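# Flip a barcode-down carton and restack it barcode up

## Task

A carton sitting on top of a stack has its bar code facing down. Flip it so the bar code faces up, then set it back on top of a stack, oriented the same way as the cartons beneath it and aligned with them. Release it so it stays there on its own, since anything held in place only by the robot does not count. Finally open the gripper and move the arm away.

## Robot and tools

Robot: two arms, left_arm and right_arm, each ending in a two-finger gripper. Their URDF root links sit in the scene frame at left_arm (-0.029, +0.335, 0) m, quat_wxyz (+0.997, 0, 0, +0.071) and right_arm (+0.025, -0.293, 0) m, quat_wxyz (+0.997, 0, 0, +0.080). Scene frame: origin on the table top midway between the arms, +z up, +x out over the table, and left_arm on the +y side. The names left and right are just labels and do not refer to sides of a camera image.

Gripper frame: the fingers extend along the gripper's +z axis and close along its y axis. end_effector_position (the link pinch) is the point between the pads, about 1 cm short of the fingertips. A wrist camera mount, not modelled, hangs near the gripper, so leave some clearance. Joint ranges (rad), base to tip: waist -2.618 to 3.054, shoulder 0.000 to 3.142, elbow 0.000 to 3.142, wrist pitch -1.571 to 1.571, wrist yaw -1.571 to 1.571, wrist roll -2.094 to 2.094.

Row format (used by both motion tools): one flat list of 16 numbers covering both arms, always all 16 even when only one arm moves. Order: left_arm x, y, z, qw, qx, qy, qz, opening, then right_arm x, y, z, qw, qx, qy, qz, opening. x, y, z is an absolute target position for that gripper's pinch point in metres, in the scene frame. qw, qx, qy, qz is an absolute target orientation, also in the scene frame, w first. Opening is an absolute value from -1 (closed) to +1 (fully open, 0.094 m). To keep an arm still, repeat in every row the exact position and quaternion from the last result taken before it stopped, plus its intended opening. Reuse your own earlier quaternion rather than the reported one, which can drift.

execute_actions(actions): a list of up to 15 actions. Each action is a table of 1 to 15 rows, and each row runs for one control step of 1/30 s. If there are fewer than 15 rows, the last row is held for the remaining steps. An empty list just returns the current state and images. A target more than 0.6 m from that gripper's current position, along any of its own axes, gets the action rejected for both arms. If the first action fails that check, or any action is malformed, nothing runs at all. On each step the command is clipped to within 70 mm and 16 degrees of the measured pose, so a distant target can take several actions to reach. When orientation and position conflict, position wins.

move(target, speed, blocking): target is one 16-number row of absolute poses. Each gripper follows a straight line toward it, turning the short way round, and both arms finish together. A path lasts 0.5 to 10 s and is cut off at 10 s. speed is the top path speed in m/s, from 0.002 to 0.5 (default 0.25); rotation is limited to twice that value in rad/s. The opening is sent at the start. Paths do not avoid obstacles or the other arm, and the hand can lag, wander, or overshoot the set speed near full reach. Faster contact hits harder, and a target set further past the contact pushes harder. With blocking=false the call returns after 0.5 s while motion goes on; check it with wait(0). Until the move has ended, execute_actions and move are refused, so use wait or stop first. The result adds a move: line with the ending (done, off_target, moving, held, fault), the limits that applied (paced = the target was clipped; held = some steps were blocked, after which the arm may move fast), and each gripper's distance to its target.

wait(seconds): 0 to 10 s. Runs the scene with the last commands held, and returns early if a running move ends. stop(): brakes a running move; it needs some stopping distance, and the fingers keep moving. zoom_image(camera, region): camera is cam_head_left or cam_head_right (each 504x504); region is [x0, y0, x1, y1] in image pixels, top-left origin, at most 504 by 504. read_manual(section): licence texts only. finished_scene(scene): ends the scene with that number, after the last command has been held. It cannot be undone, and its result reports success. Replying without a tool call ends everything.

Results: the state line gives each gripper's position and quat_wxyz; at long reach the printed position can be off. Hand target lines show where the controller is currently driving each gripper. Step readings list positions at some control steps, and a HELD label means that arm's row was held back. A pose unreachable line means the clearance check changed or blocked that arm's command. grip_measured is the finger opening on the command scale, accurate to about 1 mm. The last value in Joint positions is the opening in metres. Joint torques include offsets and friction. MOTOR HOT appears from 75 °C. At 90 °C that arm stops for 10 s, and at 100 °C it goes limp and falls; both are reported as OVER-TEMPERATURE FAULT lines. Motions usually stop a centimetre or more off target, most often too low.

Gripping: to hold an object, command an opening below grip_measured. About 0.03 below gives a firm hold; a smaller gap gives a lighter one. In this task each pad's grip force is capped at roughly 13 to 25 N, so a carton may slip. Grip it securely and move gently. Objects may occasionally be tugged or pushed by outside forces.

Avoid: dropping the carton, knocking anything off the table, slamming into things or pressing hard, and letting the two arms collide or push on each other. Once the carton is placed, open the gripper and lift clear before calling finished_scene.

Each tool is called after ">>>" as name(argument=value, ...) on one line, values as JSON.

## Session

>>> execute_actions(actions=[])

Scene clock: 0.00 s.
left_arm: end_effector_position=(+0.4578, +0.1975, +0.3428) grip_measured=+1.000 end_effector_quat_wxyz=(+0.184, -0.315, +0.687, -0.629) | right_arm: end_effector_position=(+0.1477, +0.1131, +0.3008) grip_measured=+1.000 end_effector_quat_wxyz=(+0.280, +0.177, +0.877, +0.347)
Joint positions: left_arm=[-0.157  1.687  1.455  0.021  0.83  -1.558  0.094] | right_arm=[ 1.365  1.605  1.679 -0.917  0.632  1.675  0.094]
Joint velocities: left_arm=[-0.012 -0.002  0.007 -0.007  0.051 -0.037  0.   ] | right_arm=[-0.002 -0.012 -0.017 -0.022 -0.037 -0.037  0.   ]
Joint torques (N m, as the arm reports them, + toward a larger angle): no reading
Motor temperatures (°C, as the motors report them): left_arm=[29 27 26 29 26 28] | right_arm=[28 27 29 26 29 27]
Hand target (left_arm): +0.455, +0.197, +0.354; +0.194, -0.304, +0.685, -0.633
Hand target (right_arm): +0.149, +0.110, +0.304; +0.286, +0.176, +0.877, +0.344

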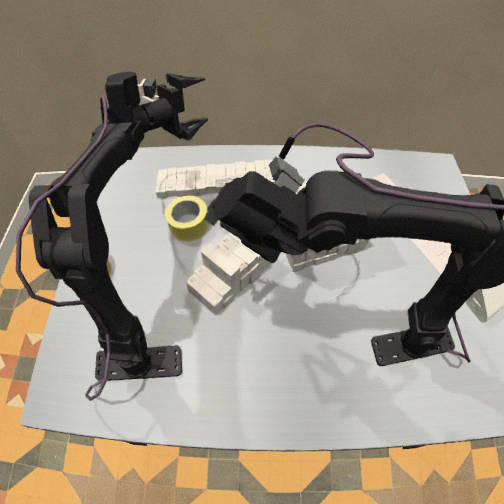

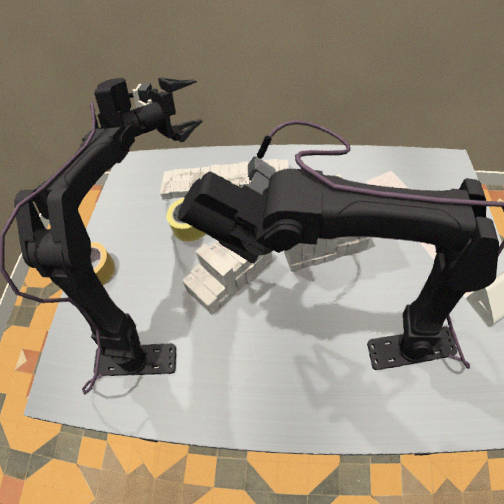

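I'll move both arms aside to get a clear view of the stacks.

>>> move(target=[0.22, 0.50, 0.30, 0.17, -0.25, 0.95, 0.04, 1, 0.20, -0.42, 0.30, 0.17, 0.25, 0.95, -0.04, 1], speed=0.4)

Scene clock: 29.17 s.
left_arm: end_effector_position=(+0.2312, +0.4986, +0.2973) grip_measured=+1.000 end_effector_quat_wxyz=(+0.189, -0.248, +0.949, +0.037) | right_arm: end_effector_position=(+0.2048, -0.4254, +0.2884) grip_measured=+1.000 end_effector_quat_wxyz=(+0.197, +0.244, +0.946, -0.076)
Joint positions: left_arm=[ 0.444  1.525  1.898 -1.559  0.051  0.066  0.094] | right_arm=[-0.806  1.182  1.588 -1.552 -0.011 -0.139  0.094]
Joint velocities: left_arm=[ 0.002 -0.012  0.017  0.022 -0.095  0.022  0.   ] | right_arm=[ 0.012 -0.007 -0.012  0.037 -0.022 -0.037  0.   ]
Joint torques (N m, as the arm reports them, + toward a larger angle): left_arm=[ 0.83 -5.28  4.8   0.91 -0.1   0.11] | right_arm=[-0.81 -1.94  9.56  0.78 -0.09 -0.07]
Motor temperatures (°C, as the motors report them): left_arm=[29 30 28 33 26 28] | right_arm=[29 29 31 28 29 27]
Hand target (left_arm): +0.222, +0.498, +0.298; +0.184, -0.250, +0.950, +0.042
Hand target (right_arm): +0.204, -0.426, +0.297; +0.208, +0.244, +0.944, -0.078
Off the commanded pose (left_arm): 0.012 m, 2 deg.
Off the commanded pose (right_arm): 0.014 m, 5 deg.
joint sent to its limit (left arm) — the command would take joint 4 (wrist pitch) past its lower limit, so that joint was sent only as far as its limit.
joint sent to its limit (right arm) — the command would take joint 4 (wrist pitch) past its lower limit, so that joint was sent only as far as its limit.
move: off_target (left_arm, right_arm); limits=paced

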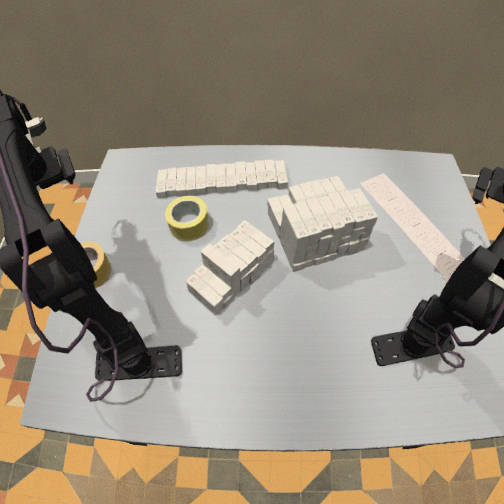

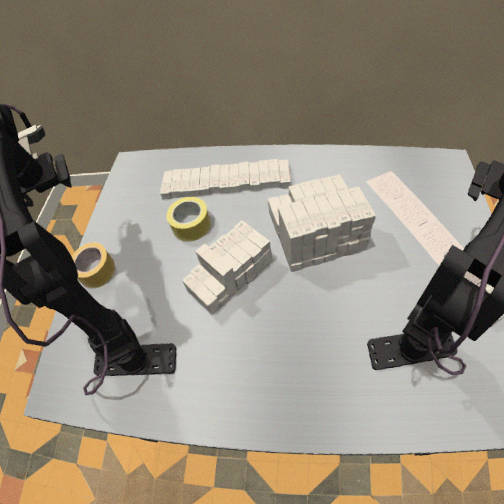

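>>> zoom_image(camera="cam_head_left", region=[175, 210, 285, 320])

>>> zoom_image(camera="cam_head_right", region=[175, 210, 285, 320])

>>> zoom_image(camera="cam_head_left", region=[260, 165, 390, 280])

>>> zoom_image(camera="cam_head_left", region=[150, 150, 300, 205])

Region (175, 210, 285, 320) of cam_head_left's 504x504 image, scaled by 4.582, with more detail than that image has.

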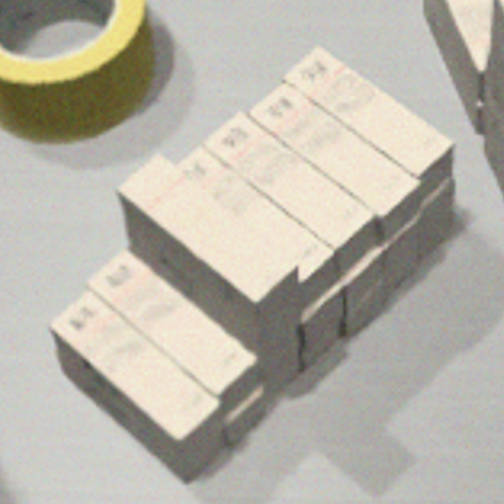

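Region (175, 210, 285, 320) of cam_head_right's 504x504 image, scaled by 4.582, with more detail than that image has.

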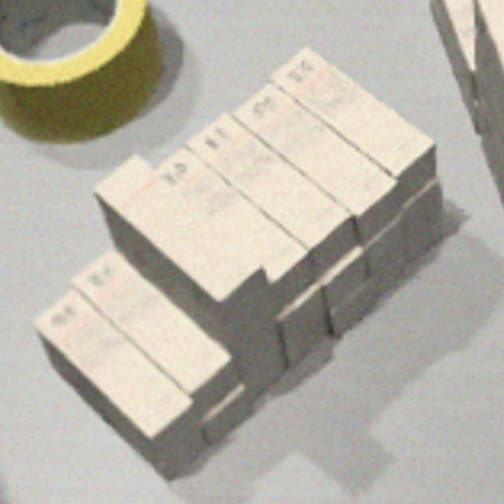

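Region (260, 165, 390, 280) of cam_head_left's 504x504 image, scaled by 3.877, with more detail than that image has; it fills the top 446 rows of this view, and the rest is white.

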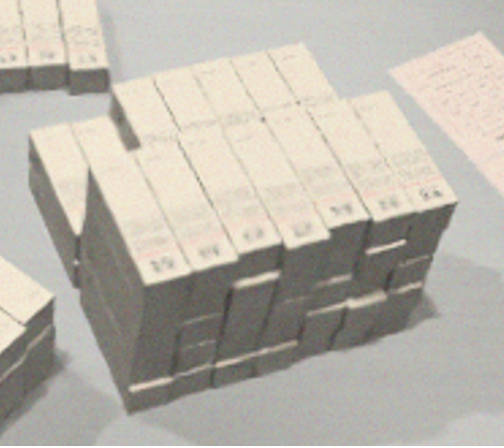

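Region (150, 150, 300, 205) of cam_head_left's 504x504 image, scaled by 3.360, with more detail than that image has; it fills the top 185 rows of this view, and the rest is white.

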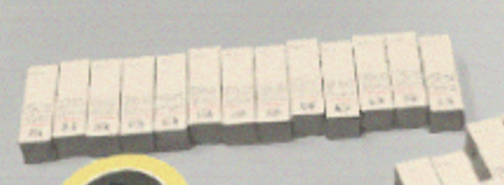

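>>> zoom_image(camera="cam_head_left", region=[190, 230, 260, 300])

>>> zoom_image(camera="cam_head_right", region=[185, 230, 255, 300])

Region (190, 230, 260, 300) of cam_head_left's 504x504 image, scaled by 7.200, with more detail than that image has.

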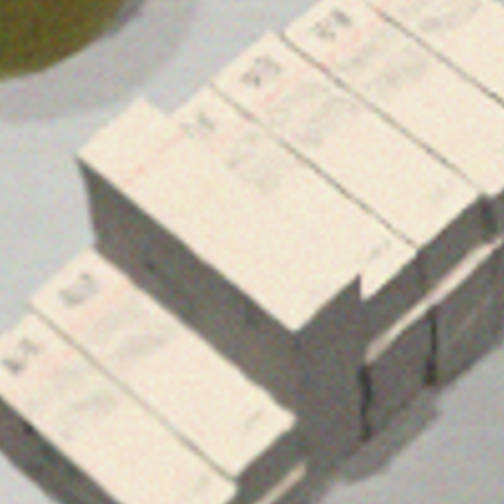

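Region (185, 230, 255, 300) of cam_head_right's 504x504 image, scaled by 7.200, with more detail than that image has.

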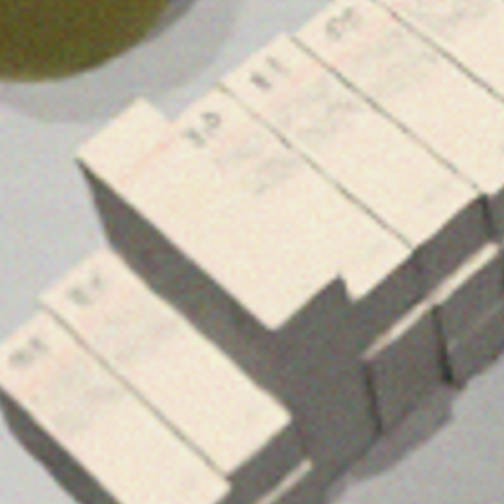

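>>> move(target=[0.28, 0.45, 0.34, 0.6964, 0.1228, 0.6964, -0.1228, 0.3, 0.172, 0.134, 0.16, 0.1970, -0.4049, 0.8884, 0.0898, 0.3], speed=0.4)

Scene clock: 152.07 s.
left_arm: end_effector_position=(+0.2795, +0.4534, +0.3389) grip_measured=+0.301 end_effector_quat_wxyz=(+0.693, +0.121, +0.702, -0.113) | right_arm: end_effector_position=(+0.1692, +0.1340, +0.1518) grip_measured=+0.302 end_effector_quat_wxyz=(+0.200, -0.399, +0.890, +0.096)
Joint positions: left_arm=[0.751 1.112 0.829 0.24  1.226 0.049 0.061] | right_arm=[ 1.157  1.879  1.665 -0.947  0.188  0.434  0.061]
Joint velocities: left_arm=[-0.007  0.022 -0.007 -0.007 -0.007 -0.007 -0.002] | right_arm=[ 0.007  0.012 -0.012 -0.007 -0.022 -0.051  0.   ]
Joint torques (N m, as the arm reports them, + toward a larger angle): left_arm=[-0.35 -2.56  6.62  1.74  0.14 -0.04] | right_arm=[  0.52 -10.17  11.27   0.84   0.13  -0.01]
Motor temperatures (°C, as the motors report them): left_arm=[29 30 28 32 26 28] | right_arm=[29 27 34 29 29 27]
Hand target (left_arm): +0.279, +0.450, +0.340; +0.695, +0.128, +0.698, -0.116
Hand target (right_arm): +0.169, +0.142, +0.161; +0.209, -0.401, +0.885, +0.108
Off the commanded pose (left_arm): 0.004 m, 1 deg.
Off the commanded pose (right_arm): 0.009 m, 1 deg.
move: done

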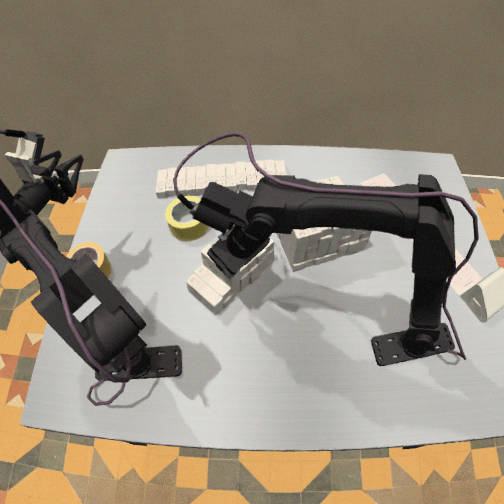

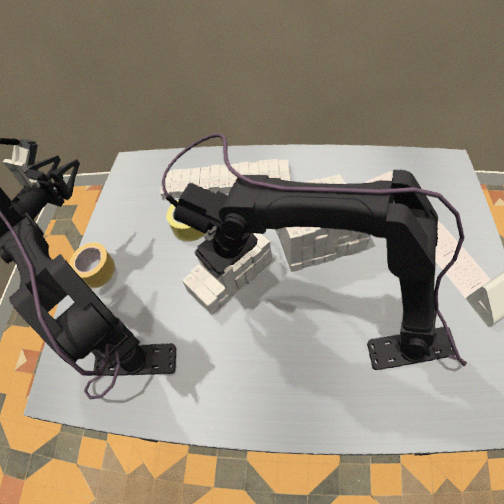

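>>> zoom_image(camera="cam_head_left", region=[170, 180, 300, 310])

Region (170, 180, 300, 310) of cam_head_left's 504x504 image, scaled by 3.877, with more detail than that image has.

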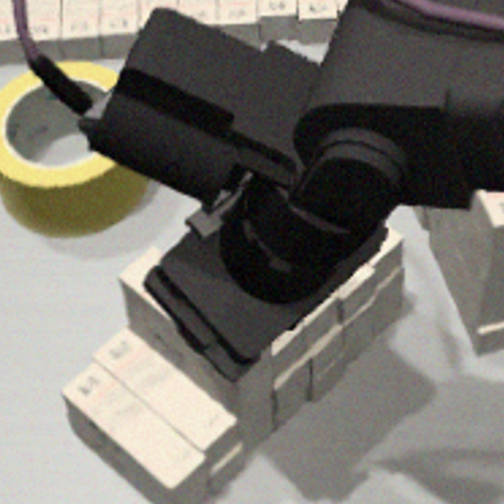

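>>> move(target=[0.27, 0.36, 0.20, -0.0951, -0.4124, 0.9050, -0.0433, 0.3, 0.105, 0.058, 0.19, 0.2476, 0.2476, 0.6623, 0.6623, 0.3], speed=0.45)

>>> move(target=[0.219, 0.189, 0.145, -0.0951, -0.4124, 0.9050, -0.0433, 0.3, 0.105, 0.058, 0.19, 0.2476, 0.2476, 0.6623, 0.6623, 0.3], speed=0.3)

Scene clock: 238.67 s.
left_arm: end_effector_position=(+0.2761, +0.3662, +0.2029) grip_measured=+0.301 end_effector_quat_wxyz=(+0.005, -0.420, +0.904, -0.079) | right_arm: end_effector_position=(+0.1057, +0.0566, +0.2050) grip_measured=+0.302 end_effector_quat_wxyz=(+0.228, +0.270, +0.648, +0.675)
Joint positions: left_arm=[ 0.042  1.69   1.724 -1.557  0.15  -0.689  0.061] | right_arm=[1.575 1.373 0.358 1.037 0.884 1.624 0.061]
Joint velocities: left_arm=[ 0.017 -0.012 -0.002 -0.007 -0.022  0.007  0.   ] | right_arm=[-0.007 -0.012 -0.002  0.022  0.037  0.007 -0.   ]
Joint torques (N m, as the arm reports them, + toward a larger angle): left_arm=[-0.79 -5.46  5.18  0.26  0.2  -0.06] | right_arm=[ 0.6  -2.72  5.29  1.41  0.08 -0.09]
Motor temperatures (°C, as the motors report them): left_arm=[29 29 29 36 26 28] | right_arm=[29 32 36 31 29 27]
Hand target (left_arm): +0.271, +0.361, +0.200; -0.012, -0.419, +0.904, -0.080
Hand target (right_arm): +0.103, +0.054, +0.191; +0.239, +0.258, +0.663, +0.661
Off the commanded pose (left_arm): 0.009 m, 12 deg.
Off the commanded pose (right_arm): 0.015 m, 4 deg.
joint sent to its limit (left arm) — the command would take joint 4 (wrist pitch) past its lower limit, so that joint was sent only as far as its limit.
move: off_target (left_arm, right_arm)

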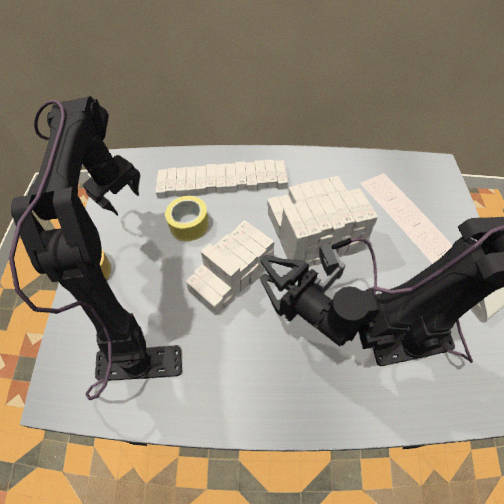

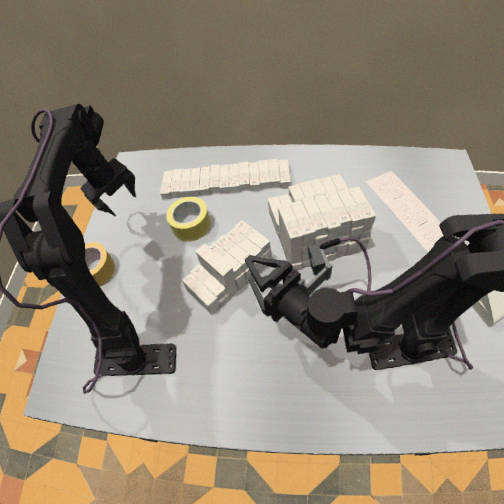

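Scene clock: 240.00 s.
left_arm: end_effector_position=(+0.2169, +0.1922, +0.1470) grip_measured=+0.301 end_effector_quat_wxyz=(-0.101, -0.411, +0.905, -0.038) | right_arm: end_effector_position=(+0.1052, +0.0596, +0.2033) grip_measured=+0.302 end_effector_quat_wxyz=(+0.238, +0.261, +0.648, +0.675)
Joint positions: left_arm=[-0.547  1.688  1.489 -1.452  0.201 -1.249  0.061] | right_arm=[1.575 1.413 0.358 1.095 0.884 1.584 0.061]
Joint velocities: left_arm=[-0.007 -0.022  0.002 -0.051 -0.007 -0.051  0.001] | right_arm=[-0.007 -0.012 -0.007  0.066 -0.007  0.007  0.   ]
Joint torques (N m, as the arm reports them, + toward a larger angle): left_arm=[-0.29 -5.73  5.26  0.37  0.17 -0.05] | right_arm=[-0.23 -2.69  5.15  1.39 -0.06 -0.06]
Motor temperatures (°C, as the motors report them): left_arm=[29 29 29 36 26 28] | right_arm=[29 32 35 31 29 27]
Hand target (left_arm): +0.219, +0.190, +0.145; -0.099, -0.413, +0.904, -0.044
Hand target (right_arm): +0.105, +0.058, +0.190; +0.248, +0.248, +0.662, +0.662
Off the commanded pose (left_arm): 0.004 m, 1 deg.
Off the commanded pose (right_arm): 0.013 m, 3 deg.
move: off_target (right_arm)

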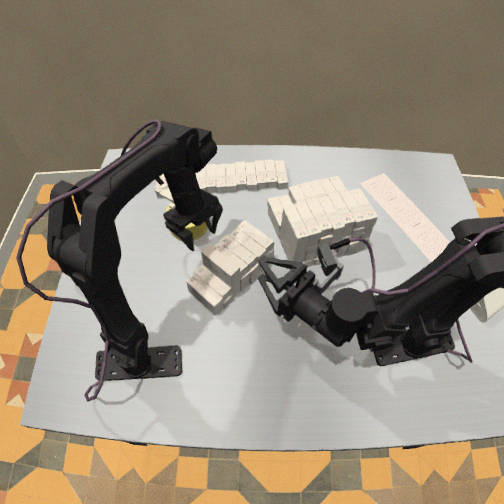

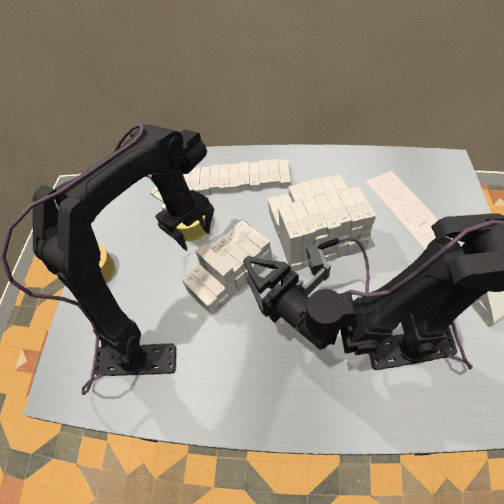

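>>> wait(seconds=0)

>>> zoom_image(camera="cam_head_left", region=[160, 190, 270, 300])

>>> zoom_image(camera="cam_head_right", region=[150, 190, 260, 300])

Scene clock: 249.27 s.
left_arm: end_effector_position=(+0.2171, +0.1922, +0.1470) grip_measured=+0.301 end_effector_quat_wxyz=(-0.101, -0.412, +0.905, -0.038) | right_arm: end_effector_position=(+0.1052, +0.0596, +0.2034) grip_measured=+0.302 end_effector_quat_wxyz=(+0.238, +0.261, +0.647, +0.676)
Joint positions: left_arm=[-0.547  1.688  1.489 -1.452  0.201 -1.252  0.061] | right_arm=[1.575 1.413 0.358 1.095 0.884 1.583 0.061]
Joint velocities: left_arm=[ 0.002 -0.002  0.002 -0.007  0.037 -0.066 -0.001] | right_arm=[-0.012 -0.007  0.007  0.066 -0.051 -0.022  0.   ]
Joint torques (N m, as the arm reports them, + toward a larger angle): left_arm=[-0.24 -5.64  5.12  0.38  0.16 -0.04] | right_arm=[-0.03 -2.82  5.19  1.4  -0.06 -0.07]
Motor temperatures (°C, as the motors report them): left_arm=[29 30 29 35 26 28] | right_arm=[29 31 34 32 29 27]
Hand target (left_arm): +0.219, +0.190, +0.145; -0.099, -0.413, +0.904, -0.044
Hand target (right_arm): +0.105, +0.058, +0.190; +0.248, +0.248, +0.662, +0.662
Off the commanded pose (left_arm): 0.004 m, 1 deg.
Off the commanded pose (right_arm): 0.013 m, 3 deg.

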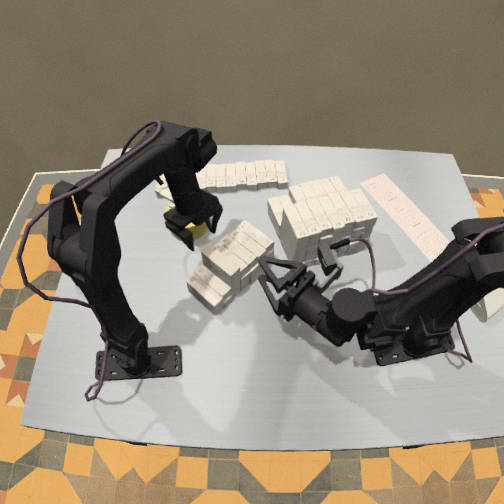

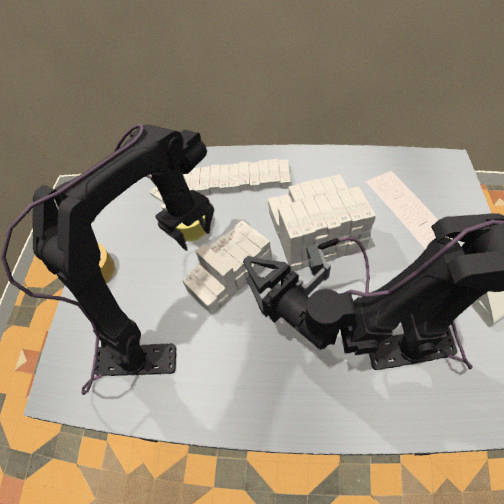

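Region (160, 190, 270, 300) of cam_head_left's 504x504 image, scaled by 4.582, with more detail than that image has.

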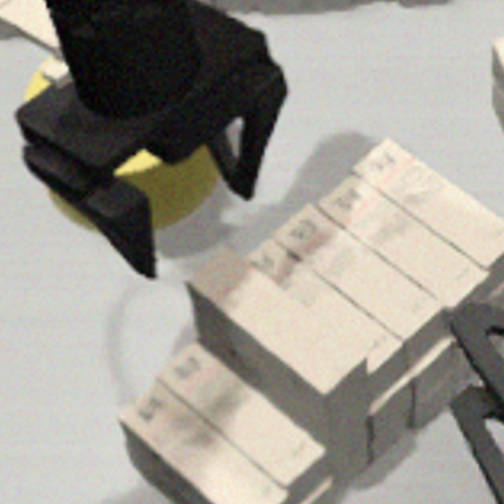

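Region (150, 190, 260, 300) of cam_head_right's 504x504 image, scaled by 4.582, with more detail than that image has.

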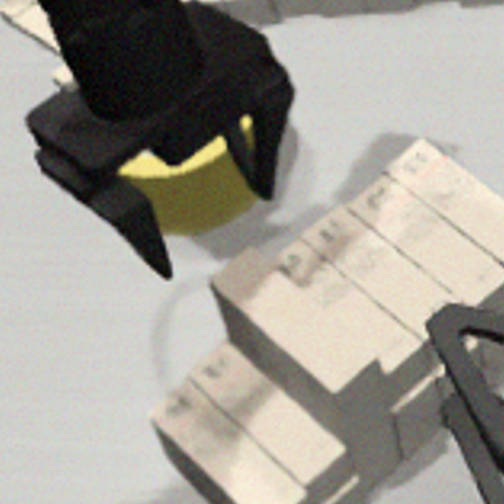

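>>> move(target=[0.213, 0.172, 0.118, -0.0951, -0.4124, 0.9050, -0.0433, 0.3, 0.105, 0.058, 0.19, 0.2476, 0.2476, 0.6623, 0.6623, 0.3], speed=0.1)

>>> zoom_image(camera="cam_head_left", region=[175, 210, 265, 300])

>>> zoom_image(camera="cam_head_right", region=[170, 210, 260, 300])

Scene clock: 272.27 s.
left_arm: end_effector_position=(+0.2124, +0.1761, +0.1210) grip_measured=+0.301 end_effector_quat_wxyz=(-0.097, -0.414, +0.904, -0.039) | right_arm: end_effector_position=(+0.1052, +0.0596, +0.2037) grip_measured=+0.302 end_effector_quat_wxyz=(+0.238, +0.261, +0.647, +0.676)
Joint positions: left_arm=[-0.605  1.688  1.387 -1.33   0.201 -1.316  0.061] | right_arm=[1.575 1.413 0.358 1.097 0.884 1.583 0.061]
Joint velocities: left_arm=[-0.017 -0.002 -0.022  0.037  0.051 -0.007 -0.   ] | right_arm=[ 0.017  0.007 -0.007  0.037  0.007  0.051 -0.   ]
Joint torques (N m, as the arm reports them, + toward a larger angle): left_arm=[-0.87 -5.51  5.27  0.42  0.11  0.  ] | right_arm=[-0.01 -2.87  5.45  1.39 -0.1  -0.11]
Motor temperatures (°C, as the motors report them): left_arm=[29 30 29 33 26 28] | right_arm=[29 29 33 33 29 27]
Hand target (left_arm): +0.213, +0.172, +0.118; -0.096, -0.412, +0.905, -0.043
Hand target (right_arm): +0.105, +0.058, +0.190; +0.248, +0.248, +0.662, +0.662
Off the commanded pose (left_arm): 0.005 m, 1 deg.
Off the commanded pose (right_arm): 0.014 m, 3 deg.
move: off_target (right_arm)

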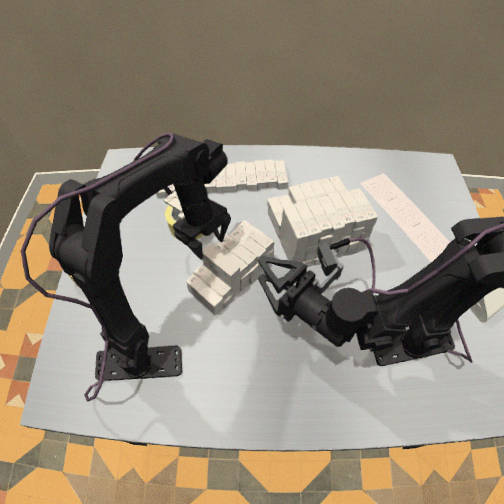

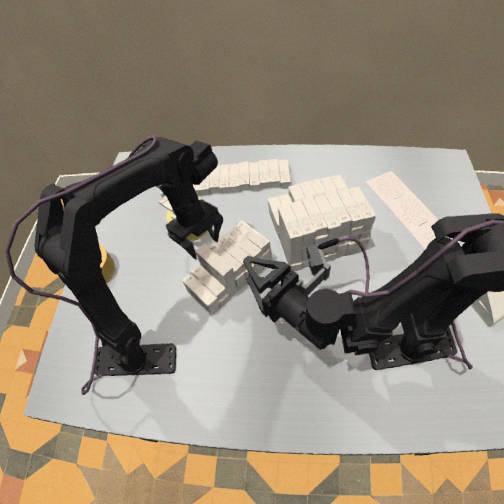

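Region (175, 210, 265, 300) of cam_head_left's 504x504 image, scaled by 5.600, with more detail than that image has.

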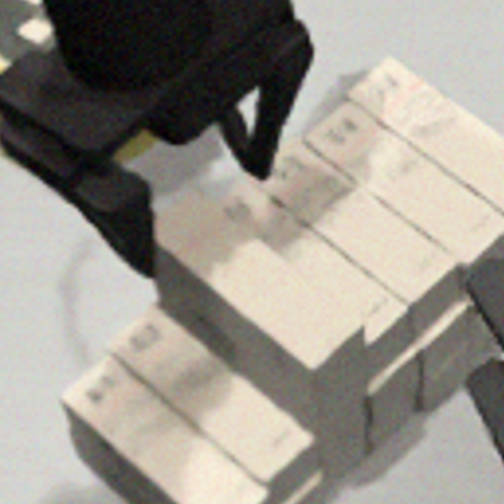

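Region (170, 210, 260, 300) of cam_head_right's 504x504 image, scaled by 5.600, with more detail than that image has.

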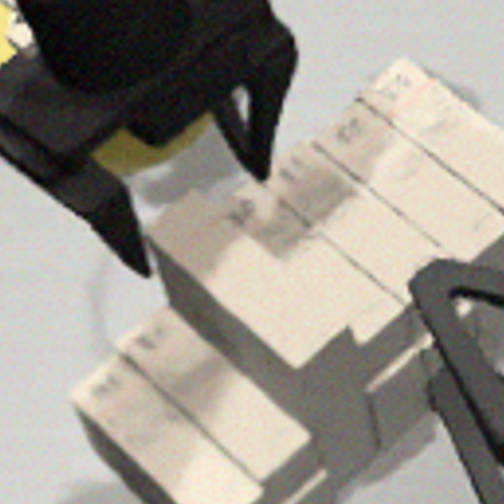

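>>> move(target=[0.211, 0.170, 0.092, -0.0951, -0.4124, 0.9050, -0.0433, 0.0, 0.105, 0.058, 0.19, 0.2476, 0.2476, 0.6623, 0.6623, 0.3], speed=0.06)

>>> zoom_image(camera="cam_head_left", region=[180, 220, 260, 300])

>>> zoom_image(camera="cam_head_right", region=[175, 220, 255, 300])

Scene clock: 290.60 s.
left_arm: end_effector_position=(+0.2090, +0.1762, +0.0999) grip_measured=+0.001 end_effector_quat_wxyz=(-0.098, -0.416, +0.903, -0.038) | right_arm: end_effector_position=(+0.1052, +0.0596, +0.2039) grip_measured=+0.302 end_effector_quat_wxyz=(+0.237, +0.261, +0.647, +0.676)
Joint positions: left_arm=[-0.61   1.688  1.302 -1.249  0.201 -1.325  0.047] | right_arm=[1.575 1.413 0.358 1.098 0.884 1.583 0.061]
Joint velocities: left_arm=[-0.002 -0.017 -0.012 -0.022 -0.007  0.022 -0.   ] | right_arm=[-0.022 -0.002 -0.012 -0.051  0.022  0.007 -0.   ]
Joint torques (N m, as the arm reports them, + toward a larger angle): left_arm=[-1.19 -4.99  4.32  0.64  0.14 -0.06] | right_arm=[-0.16 -2.59  5.21  1.34 -0.09 -0.09]
Motor temperatures (°C, as the motors report them): left_arm=[29 31 29 33 26 28] | right_arm=[29 29 33 34 29 27]
Hand target (left_arm): +0.211, +0.170, +0.092; -0.095, -0.412, +0.905, -0.043
Hand target (right_arm): +0.105, +0.058, +0.190; +0.248, +0.248, +0.662, +0.662
Off the commanded pose (left_arm): 0.010 m, 1 deg.
Off the commanded pose (right_arm): 0.014 m, 3 deg.
move: off_target (right_arm)

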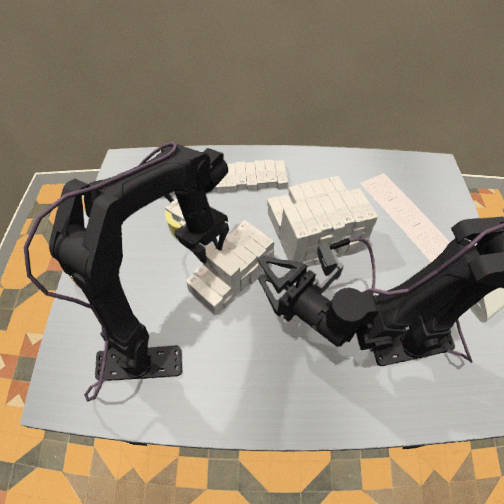

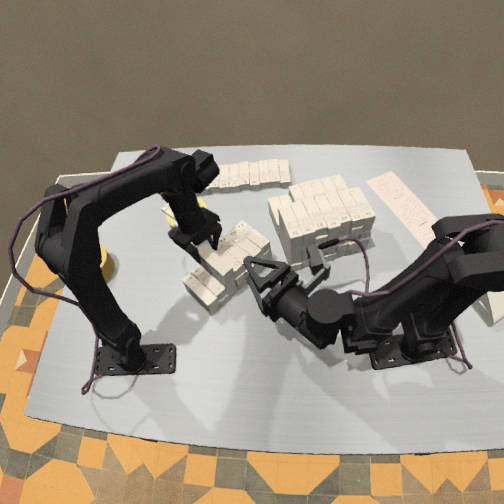

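Region (180, 220, 260, 300) of cam_head_left's 504x504 image, scaled by 6.300, with more detail than that image has.

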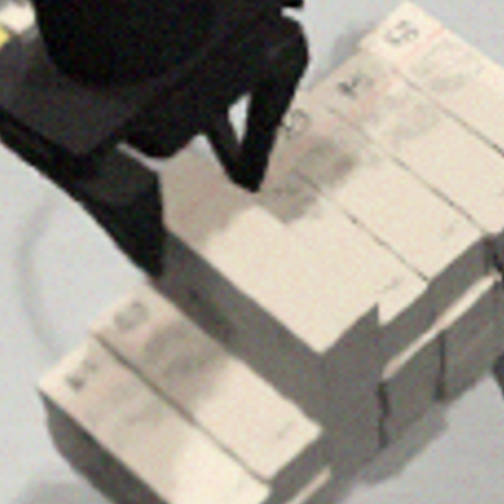

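Region (175, 220, 255, 300) of cam_head_right's 504x504 image, scaled by 6.300, with more detail than that image has.

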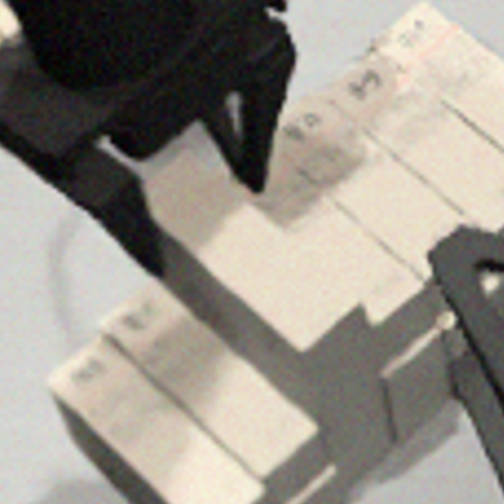

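>>> move(target=[0.214, 0.167, 0.082, -0.0951, -0.4124, 0.9050, -0.0433, 0.0, 0.105, 0.058, 0.19, 0.2476, 0.2476, 0.6623, 0.6623, 0.3], speed=0.05)

>>> zoom_image(camera="cam_head_left", region=[180, 220, 260, 300])

>>> zoom_image(camera="cam_head_right", region=[175, 220, 255, 300])

Scene clock: 305.50 s.
left_arm: end_effector_position=(+0.2129, +0.1723, +0.0988) grip_measured=+0.001 end_effector_quat_wxyz=(-0.095, -0.416, +0.903, -0.049) | right_arm: end_effector_position=(+0.1052, +0.0595, +0.2042) grip_measured=+0.302 end_effector_quat_wxyz=(+0.237, +0.261, +0.646, +0.677)
Joint positions: left_arm=[-0.61   1.688  1.298 -1.222  0.21  -1.328  0.047] | right_arm=[1.575 1.413 0.358 1.1   0.884 1.583 0.061]
Joint velocities: left_arm=[-0.002  0.007  0.002  0.022 -0.081 -0.051 -0.001] | right_arm=[-0.027 -0.007  0.012 -0.037 -0.037  0.022 -0.   ]
Joint torques (N m, as the arm reports them, + toward a larger angle): left_arm=[-1.65 -3.89  3.07  0.83  0.03 -0.12] | right_arm=[-0.16 -2.96  5.25  1.39 -0.04 -0.07]
Motor temperatures (°C, as the motors report them): left_arm=[29 30 28 33 26 28] | right_arm=[29 29 33 35 29 27]
Hand target (left_arm): +0.213, +0.167, +0.083; -0.096, -0.412, +0.905, -0.043
Hand target (right_arm): +0.105, +0.058, +0.190; +0.248, +0.248, +0.662, +0.662
Off the commanded pose (left_arm): 0.018 m, 1 deg.
Off the commanded pose (right_arm): 0.014 m, 3 deg.
move: off_target (left_arm, right_arm)

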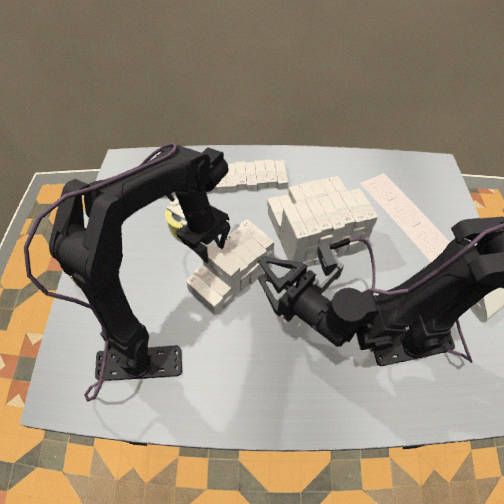

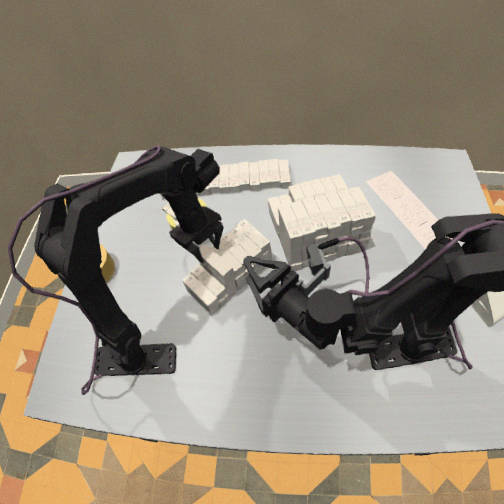

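Region (180, 220, 260, 300) of cam_head_left's 504x504 image, scaled by 6.300, with more detail than that image has.

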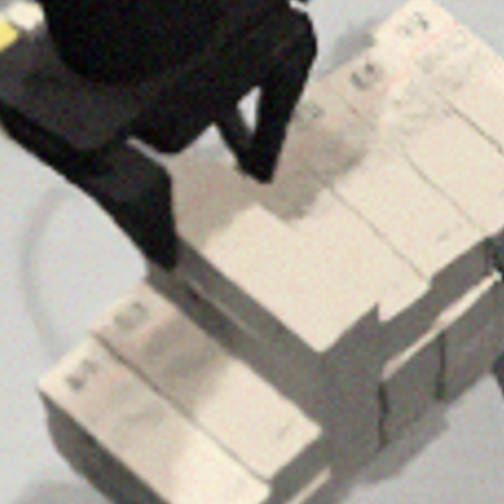

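Region (175, 220, 255, 300) of cam_head_right's 504x504 image, scaled by 6.300, with more detail than that image has.

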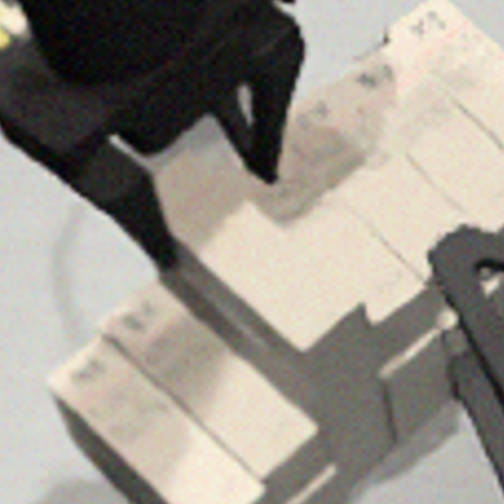

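>>> execute_actions(actions=[[[0.2129,0.1723,0.095,-0.0951,-0.4124,0.9050,-0.0433,0.0,0.105,0.058,0.19,0.2476,0.2476,0.6623,0.6623,0.3],[0.2129,0.1723,0.098,-0.0951,-0.4124,0.9050,-0.0433,0.0,0.105,0.058,0.19,0.2476,0.2476,0.6623,0.6623,0.3],[0.2129,0.1723,0.101,-0.0951,-0.4124,0.9050,-0.0433,0.0,0.105,0.058,0.19,0.2476,0.2476,0.6623,0.6623,0.3],[0.2129,0.1723,0.104,-0.0951,-0.4124,0.9050,-0.0433,0.0,0.105,0.058,0.19,0.2476,0.2476,0.6623,0.6623,0.3],[0.2129,0.1723,0.107,-0.0951,-0.4124,0.9050,-0.0433,0.0,0.105,0.058,0.19,0.2476,0.2476,0.6623,0.6623,0.3],[0.2129,0.1723,0.110,-0.0951,-0.4124,0.9050,-0.0433,0.0,0.105,0.058,0.19,0.2476,0.2476,0.6623,0.6623,0.3]]])

Scene clock: 320.17 s.
left_arm: end_effector_position=(+0.2126, +0.1725, +0.1050) grip_measured=+0.001 end_effector_quat_wxyz=(-0.097, -0.416, +0.903, -0.047) | right_arm: end_effector_position=(+0.1052, +0.0595, +0.2042) grip_measured=+0.302 end_effector_quat_wxyz=(+0.237, +0.261, +0.646, +0.677)
Joint positions: left_arm=[-0.61   1.688  1.322 -1.252  0.21  -1.327  0.047] | right_arm=[1.575 1.413 0.358 1.1   0.884 1.583 0.061]
Joint velocities: left_arm=[ 0.002  0.027 -0.002 -0.066 -0.037  0.066 -0.   ] | right_arm=[-0.012  0.002 -0.012 -0.037  0.051  0.022 -0.   ]
Joint torques (N m, as the arm reports them, + toward a larger angle): left_arm=[-0.38 -5.5   8.29  0.01  0.03  0.04] | right_arm=[-0.02 -2.88  5.22  1.38 -0.08 -0.07]
Motor temperatures (°C, as the motors report them): left_arm=[29 30 28 33 26 28] | right_arm=[29 29 33 35 29 27]
Hand target (left_arm): +0.213, +0.172, +0.110; -0.095, -0.412, +0.905, -0.044
Hand target (right_arm): +0.105, +0.058, +0.190; +0.248, +0.248, +0.662, +0.662
Off the commanded pose (left_arm): 0.005 m, 1 deg.
Off the commanded pose (right_arm): 0.014 m, 3 deg.
Step readings (end_effector_position):
0: left_arm (+0.2129, +0.1723, +0.0988) | right_arm (+0.1052, +0.0595, +0.2042)
1: left_arm (+0.2128, +0.1724, +0.0988) | right_arm (+0.1052, +0.0595, +0.2042)
2: left_arm (+0.2127, +0.1724, +0.0988) | right_arm (+0.1052, +0.0595, +0.2042)
4: left_arm (+0.2130, +0.1723, +0.1002) | right_arm (+0.1052, +0.0595, +0.2042)
8: left_arm (+0.2132, +0.1721, +0.1036) | right_arm (+0.1052, +0.0595, +0.2042)
15: end_effector_position above

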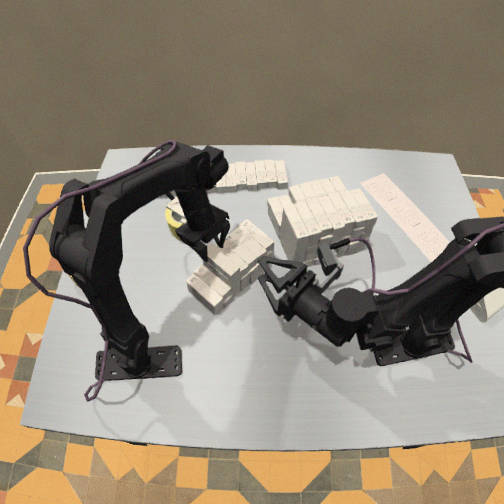

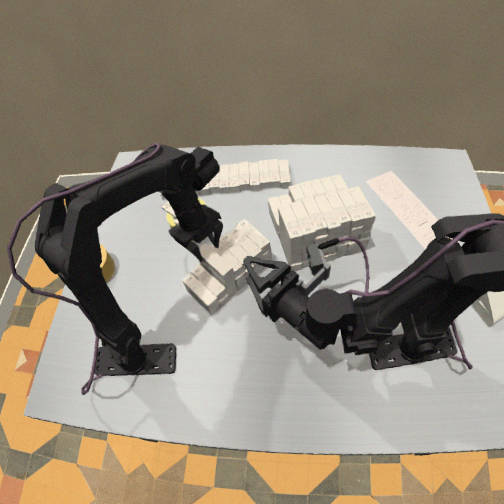

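>>> execute_actions(actions=[[[0.2118,0.1732,0.110,-0.0951,-0.4124,0.9050,-0.0433,0.0,0.105,0.058,0.19,0.2476,0.2476,0.6623,0.6623,0.3],[0.2107,0.1741,0.110,-0.0951,-0.4124,0.9050,-0.0433,0.0,0.105,0.058,0.19,0.2476,0.2476,0.6623,0.6623,0.3],[0.2096,0.1750,0.110,-0.0951,-0.4124,0.9050,-0.0433,0.0,0.105,0.058,0.19,0.2476,0.2476,0.6623,0.6623,0.3],[0.2085,0.1759,0.110,-0.0951,-0.4124,0.9050,-0.0433,0.0,0.105,0.058,0.19,0.2476,0.2476,0.6623,0.6623,0.3],[0.2074,0.1768,0.110,-0.0951,-0.4124,0.9050,-0.0433,0.0,0.105,0.058,0.19,0.2476,0.2476,0.6623,0.6623,0.3],[0.2060,0.1770,0.110,-0.0951,-0.4124,0.9050,-0.0433,0.0,0.105,0.058,0.19,0.2476,0.2476,0.6623,0.6623,0.3],[0.2045,0.1765,0.110,-0.0951,-0.4124,0.9050,-0.0433,0.0,0.105,0.058,0.19,0.2476,0.2476,0.6623,0.6623,0.3],[0.2030,0.1755,0.110,-0.0951,-0.4124,0.9050,-0.0433,0.0,0.105,0.058,0.19,0.2476,0.2476,0.6623,0.6623,0.3],[0.2015,0.1742,0.110,-0.0951,-0.4124,0.9050,-0.0433,0.0,0.105,0.058,0.19,0.2476,0.2476,0.6623,0.6623,0.3],[0.2000,0.1730,0.110,-0.0951,-0.4124,0.9050,-0.0433,0.0,0.105,0.058,0.19,0.2476,0.2476,0.6623,0.6623,0.3],[0.1985,0.1715,0.110,-0.0951,-0.4124,0.9050,-0.0433,0.0,0.105,0.058,0.19,0.2476,0.2476,0.6623,0.6623,0.3],[0.1970,0.1700,0.110,-0.0951,-0.4124,0.9050,-0.0433,0.0,0.105,0.058,0.19,0.2476,0.2476,0.6623,0.6623,0.3],[0.1955,0.1685,0.110,-0.0951,-0.4124,0.9050,-0.0433,0.0,0.105,0.058,0.19,0.2476,0.2476,0.6623,0.6623,0.3],[0.1940,0.1675,0.110,-0.0951,-0.4124,0.9050,-0.0433,0.0,0.105,0.058,0.19,0.2476,0.2476,0.6623,0.6623,0.3]]])

>>> wait(seconds=0.3)

>>> zoom_image(camera="cam_head_left", region=[180, 220, 260, 300])

Scene clock: 346.27 s.
left_arm: end_effector_position=(+0.2006, +0.1689, +0.1050) grip_measured=+0.001 end_effector_quat_wxyz=(-0.100, -0.411, +0.905, -0.042) | right_arm: end_effector_position=(+0.1052, +0.0595, +0.2042) grip_measured=+0.302 end_effector_quat_wxyz=(+0.237, +0.261, +0.646, +0.677)
Joint positions: left_arm=[-0.641  1.664  1.296 -1.255  0.21  -1.346  0.047] | right_arm=[1.575 1.413 0.358 1.1   0.884 1.583 0.061]
Joint velocities: left_arm=[-0.203 -0.076 -0.066 -0.037 -0.022 -0.081 -0.001] | right_arm=[-0.017 -0.002  0.002 -0.022 -0.051 -0.051 -0.001]
Joint torques (N m, as the arm reports them, + toward a larger angle): left_arm=[-0.44 -7.05  5.51  0.21  0.02 -0.11] | right_arm=[ 0.12 -2.94  5.28  1.4  -0.06 -0.1 ]
Motor temperatures (°C, as the motors report them): left_arm=[29 31 30 32 26 28] | right_arm=[29 29 32 36 29 27]
Hand target (left_arm): +0.194, +0.168, +0.110; -0.096, -0.412, +0.905, -0.043
Hand target (right_arm): +0.105, +0.058, +0.190; +0.248, +0.248, +0.662, +0.662
Off the commanded pose (left_arm): 0.008 m, 1 deg.
Off the commanded pose (right_arm): 0.014 m, 3 deg.
Step readings (end_effector_position):
0: left_arm (+0.2119, +0.1728, +0.1050) | right_arm (+0.1052, +0.0595, +0.2042)
1: left_arm (+0.2119, +0.1728, +0.1050) | right_arm (+0.1052, +0.0595, +0.2042)
2: left_arm (+0.2119, +0.1728, +0.1050) | right_arm (+0.1052, +0.0595, +0.2042)
4: left_arm (+0.2119, +0.1728, +0.1050) | right_arm (+0.1052, +0.0595, +0.2042)
8: left_arm (+0.2115, +0.1730, +0.1049) | right_arm (+0.1052, +0.0595, +0.2042)
15: end_effector_position above

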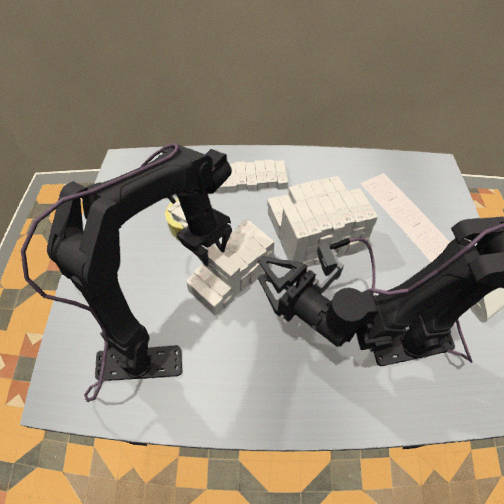

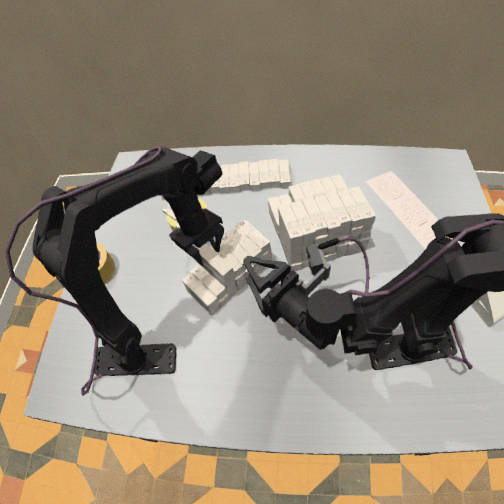

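Scene clock: 346.57 s.
left_arm: end_effector_position=(+0.1986, +0.1669, +0.1056) grip_measured=+0.001 end_effector_quat_wxyz=(-0.099, -0.413, +0.904, -0.042) | right_arm: end_effector_position=(+0.1052, +0.0595, +0.2042) grip_measured=+0.302 end_effector_quat_wxyz=(+0.237, +0.261, +0.646, +0.677)
Joint positions: left_arm=[-0.65   1.66   1.294 -1.255  0.21  -1.36   0.047] | right_arm=[1.575 1.413 0.358 1.1   0.884 1.583 0.061]
Joint velocities: left_arm=[-0.002 -0.002  0.007 -0.066  0.007 -0.022 -0.   ] | right_arm=[-0.007 -0.012 -0.007  0.051 -0.007 -0.051 -0.001]
Joint torques (N m, as the arm reports them, + toward a larger angle): left_arm=[-0.71 -6.95  5.1   0.16  0.02 -0.06] | right_arm=[ 0.06 -2.96  5.14  1.35 -0.08 -0.09]
Motor temperatures (°C, as the motors report them): left_arm=[29 31 30 32 26 28] | right_arm=[29 29 32 36 29 27]
Hand target (left_arm): +0.194, +0.168, +0.110; -0.096, -0.412, +0.905, -0.043
Hand target (right_arm): +0.105, +0.058, +0.190; +0.248, +0.248, +0.662, +0.662
Off the commanded pose (left_arm): 0.006 m, 1 deg.
Off the commanded pose (right_arm): 0.014 m, 3 deg.
wait: 0.30 s; at rest by 0.20 s

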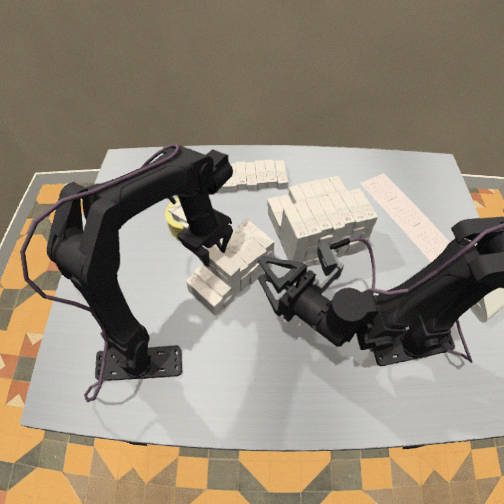

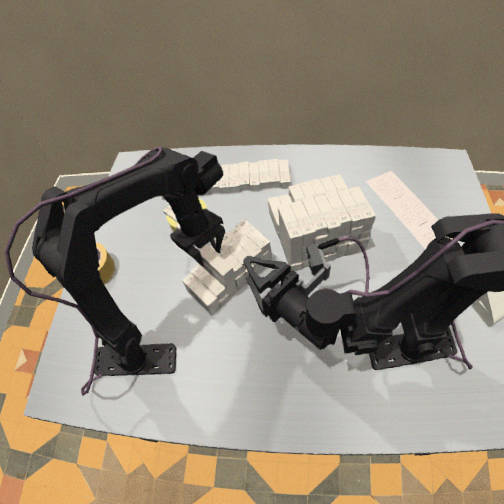

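Region (180, 220, 260, 300) of cam_head_left's 504x504 image, scaled by 6.300, with more detail than that image has.

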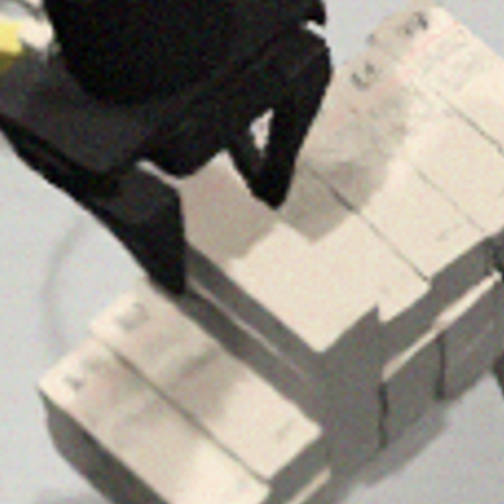

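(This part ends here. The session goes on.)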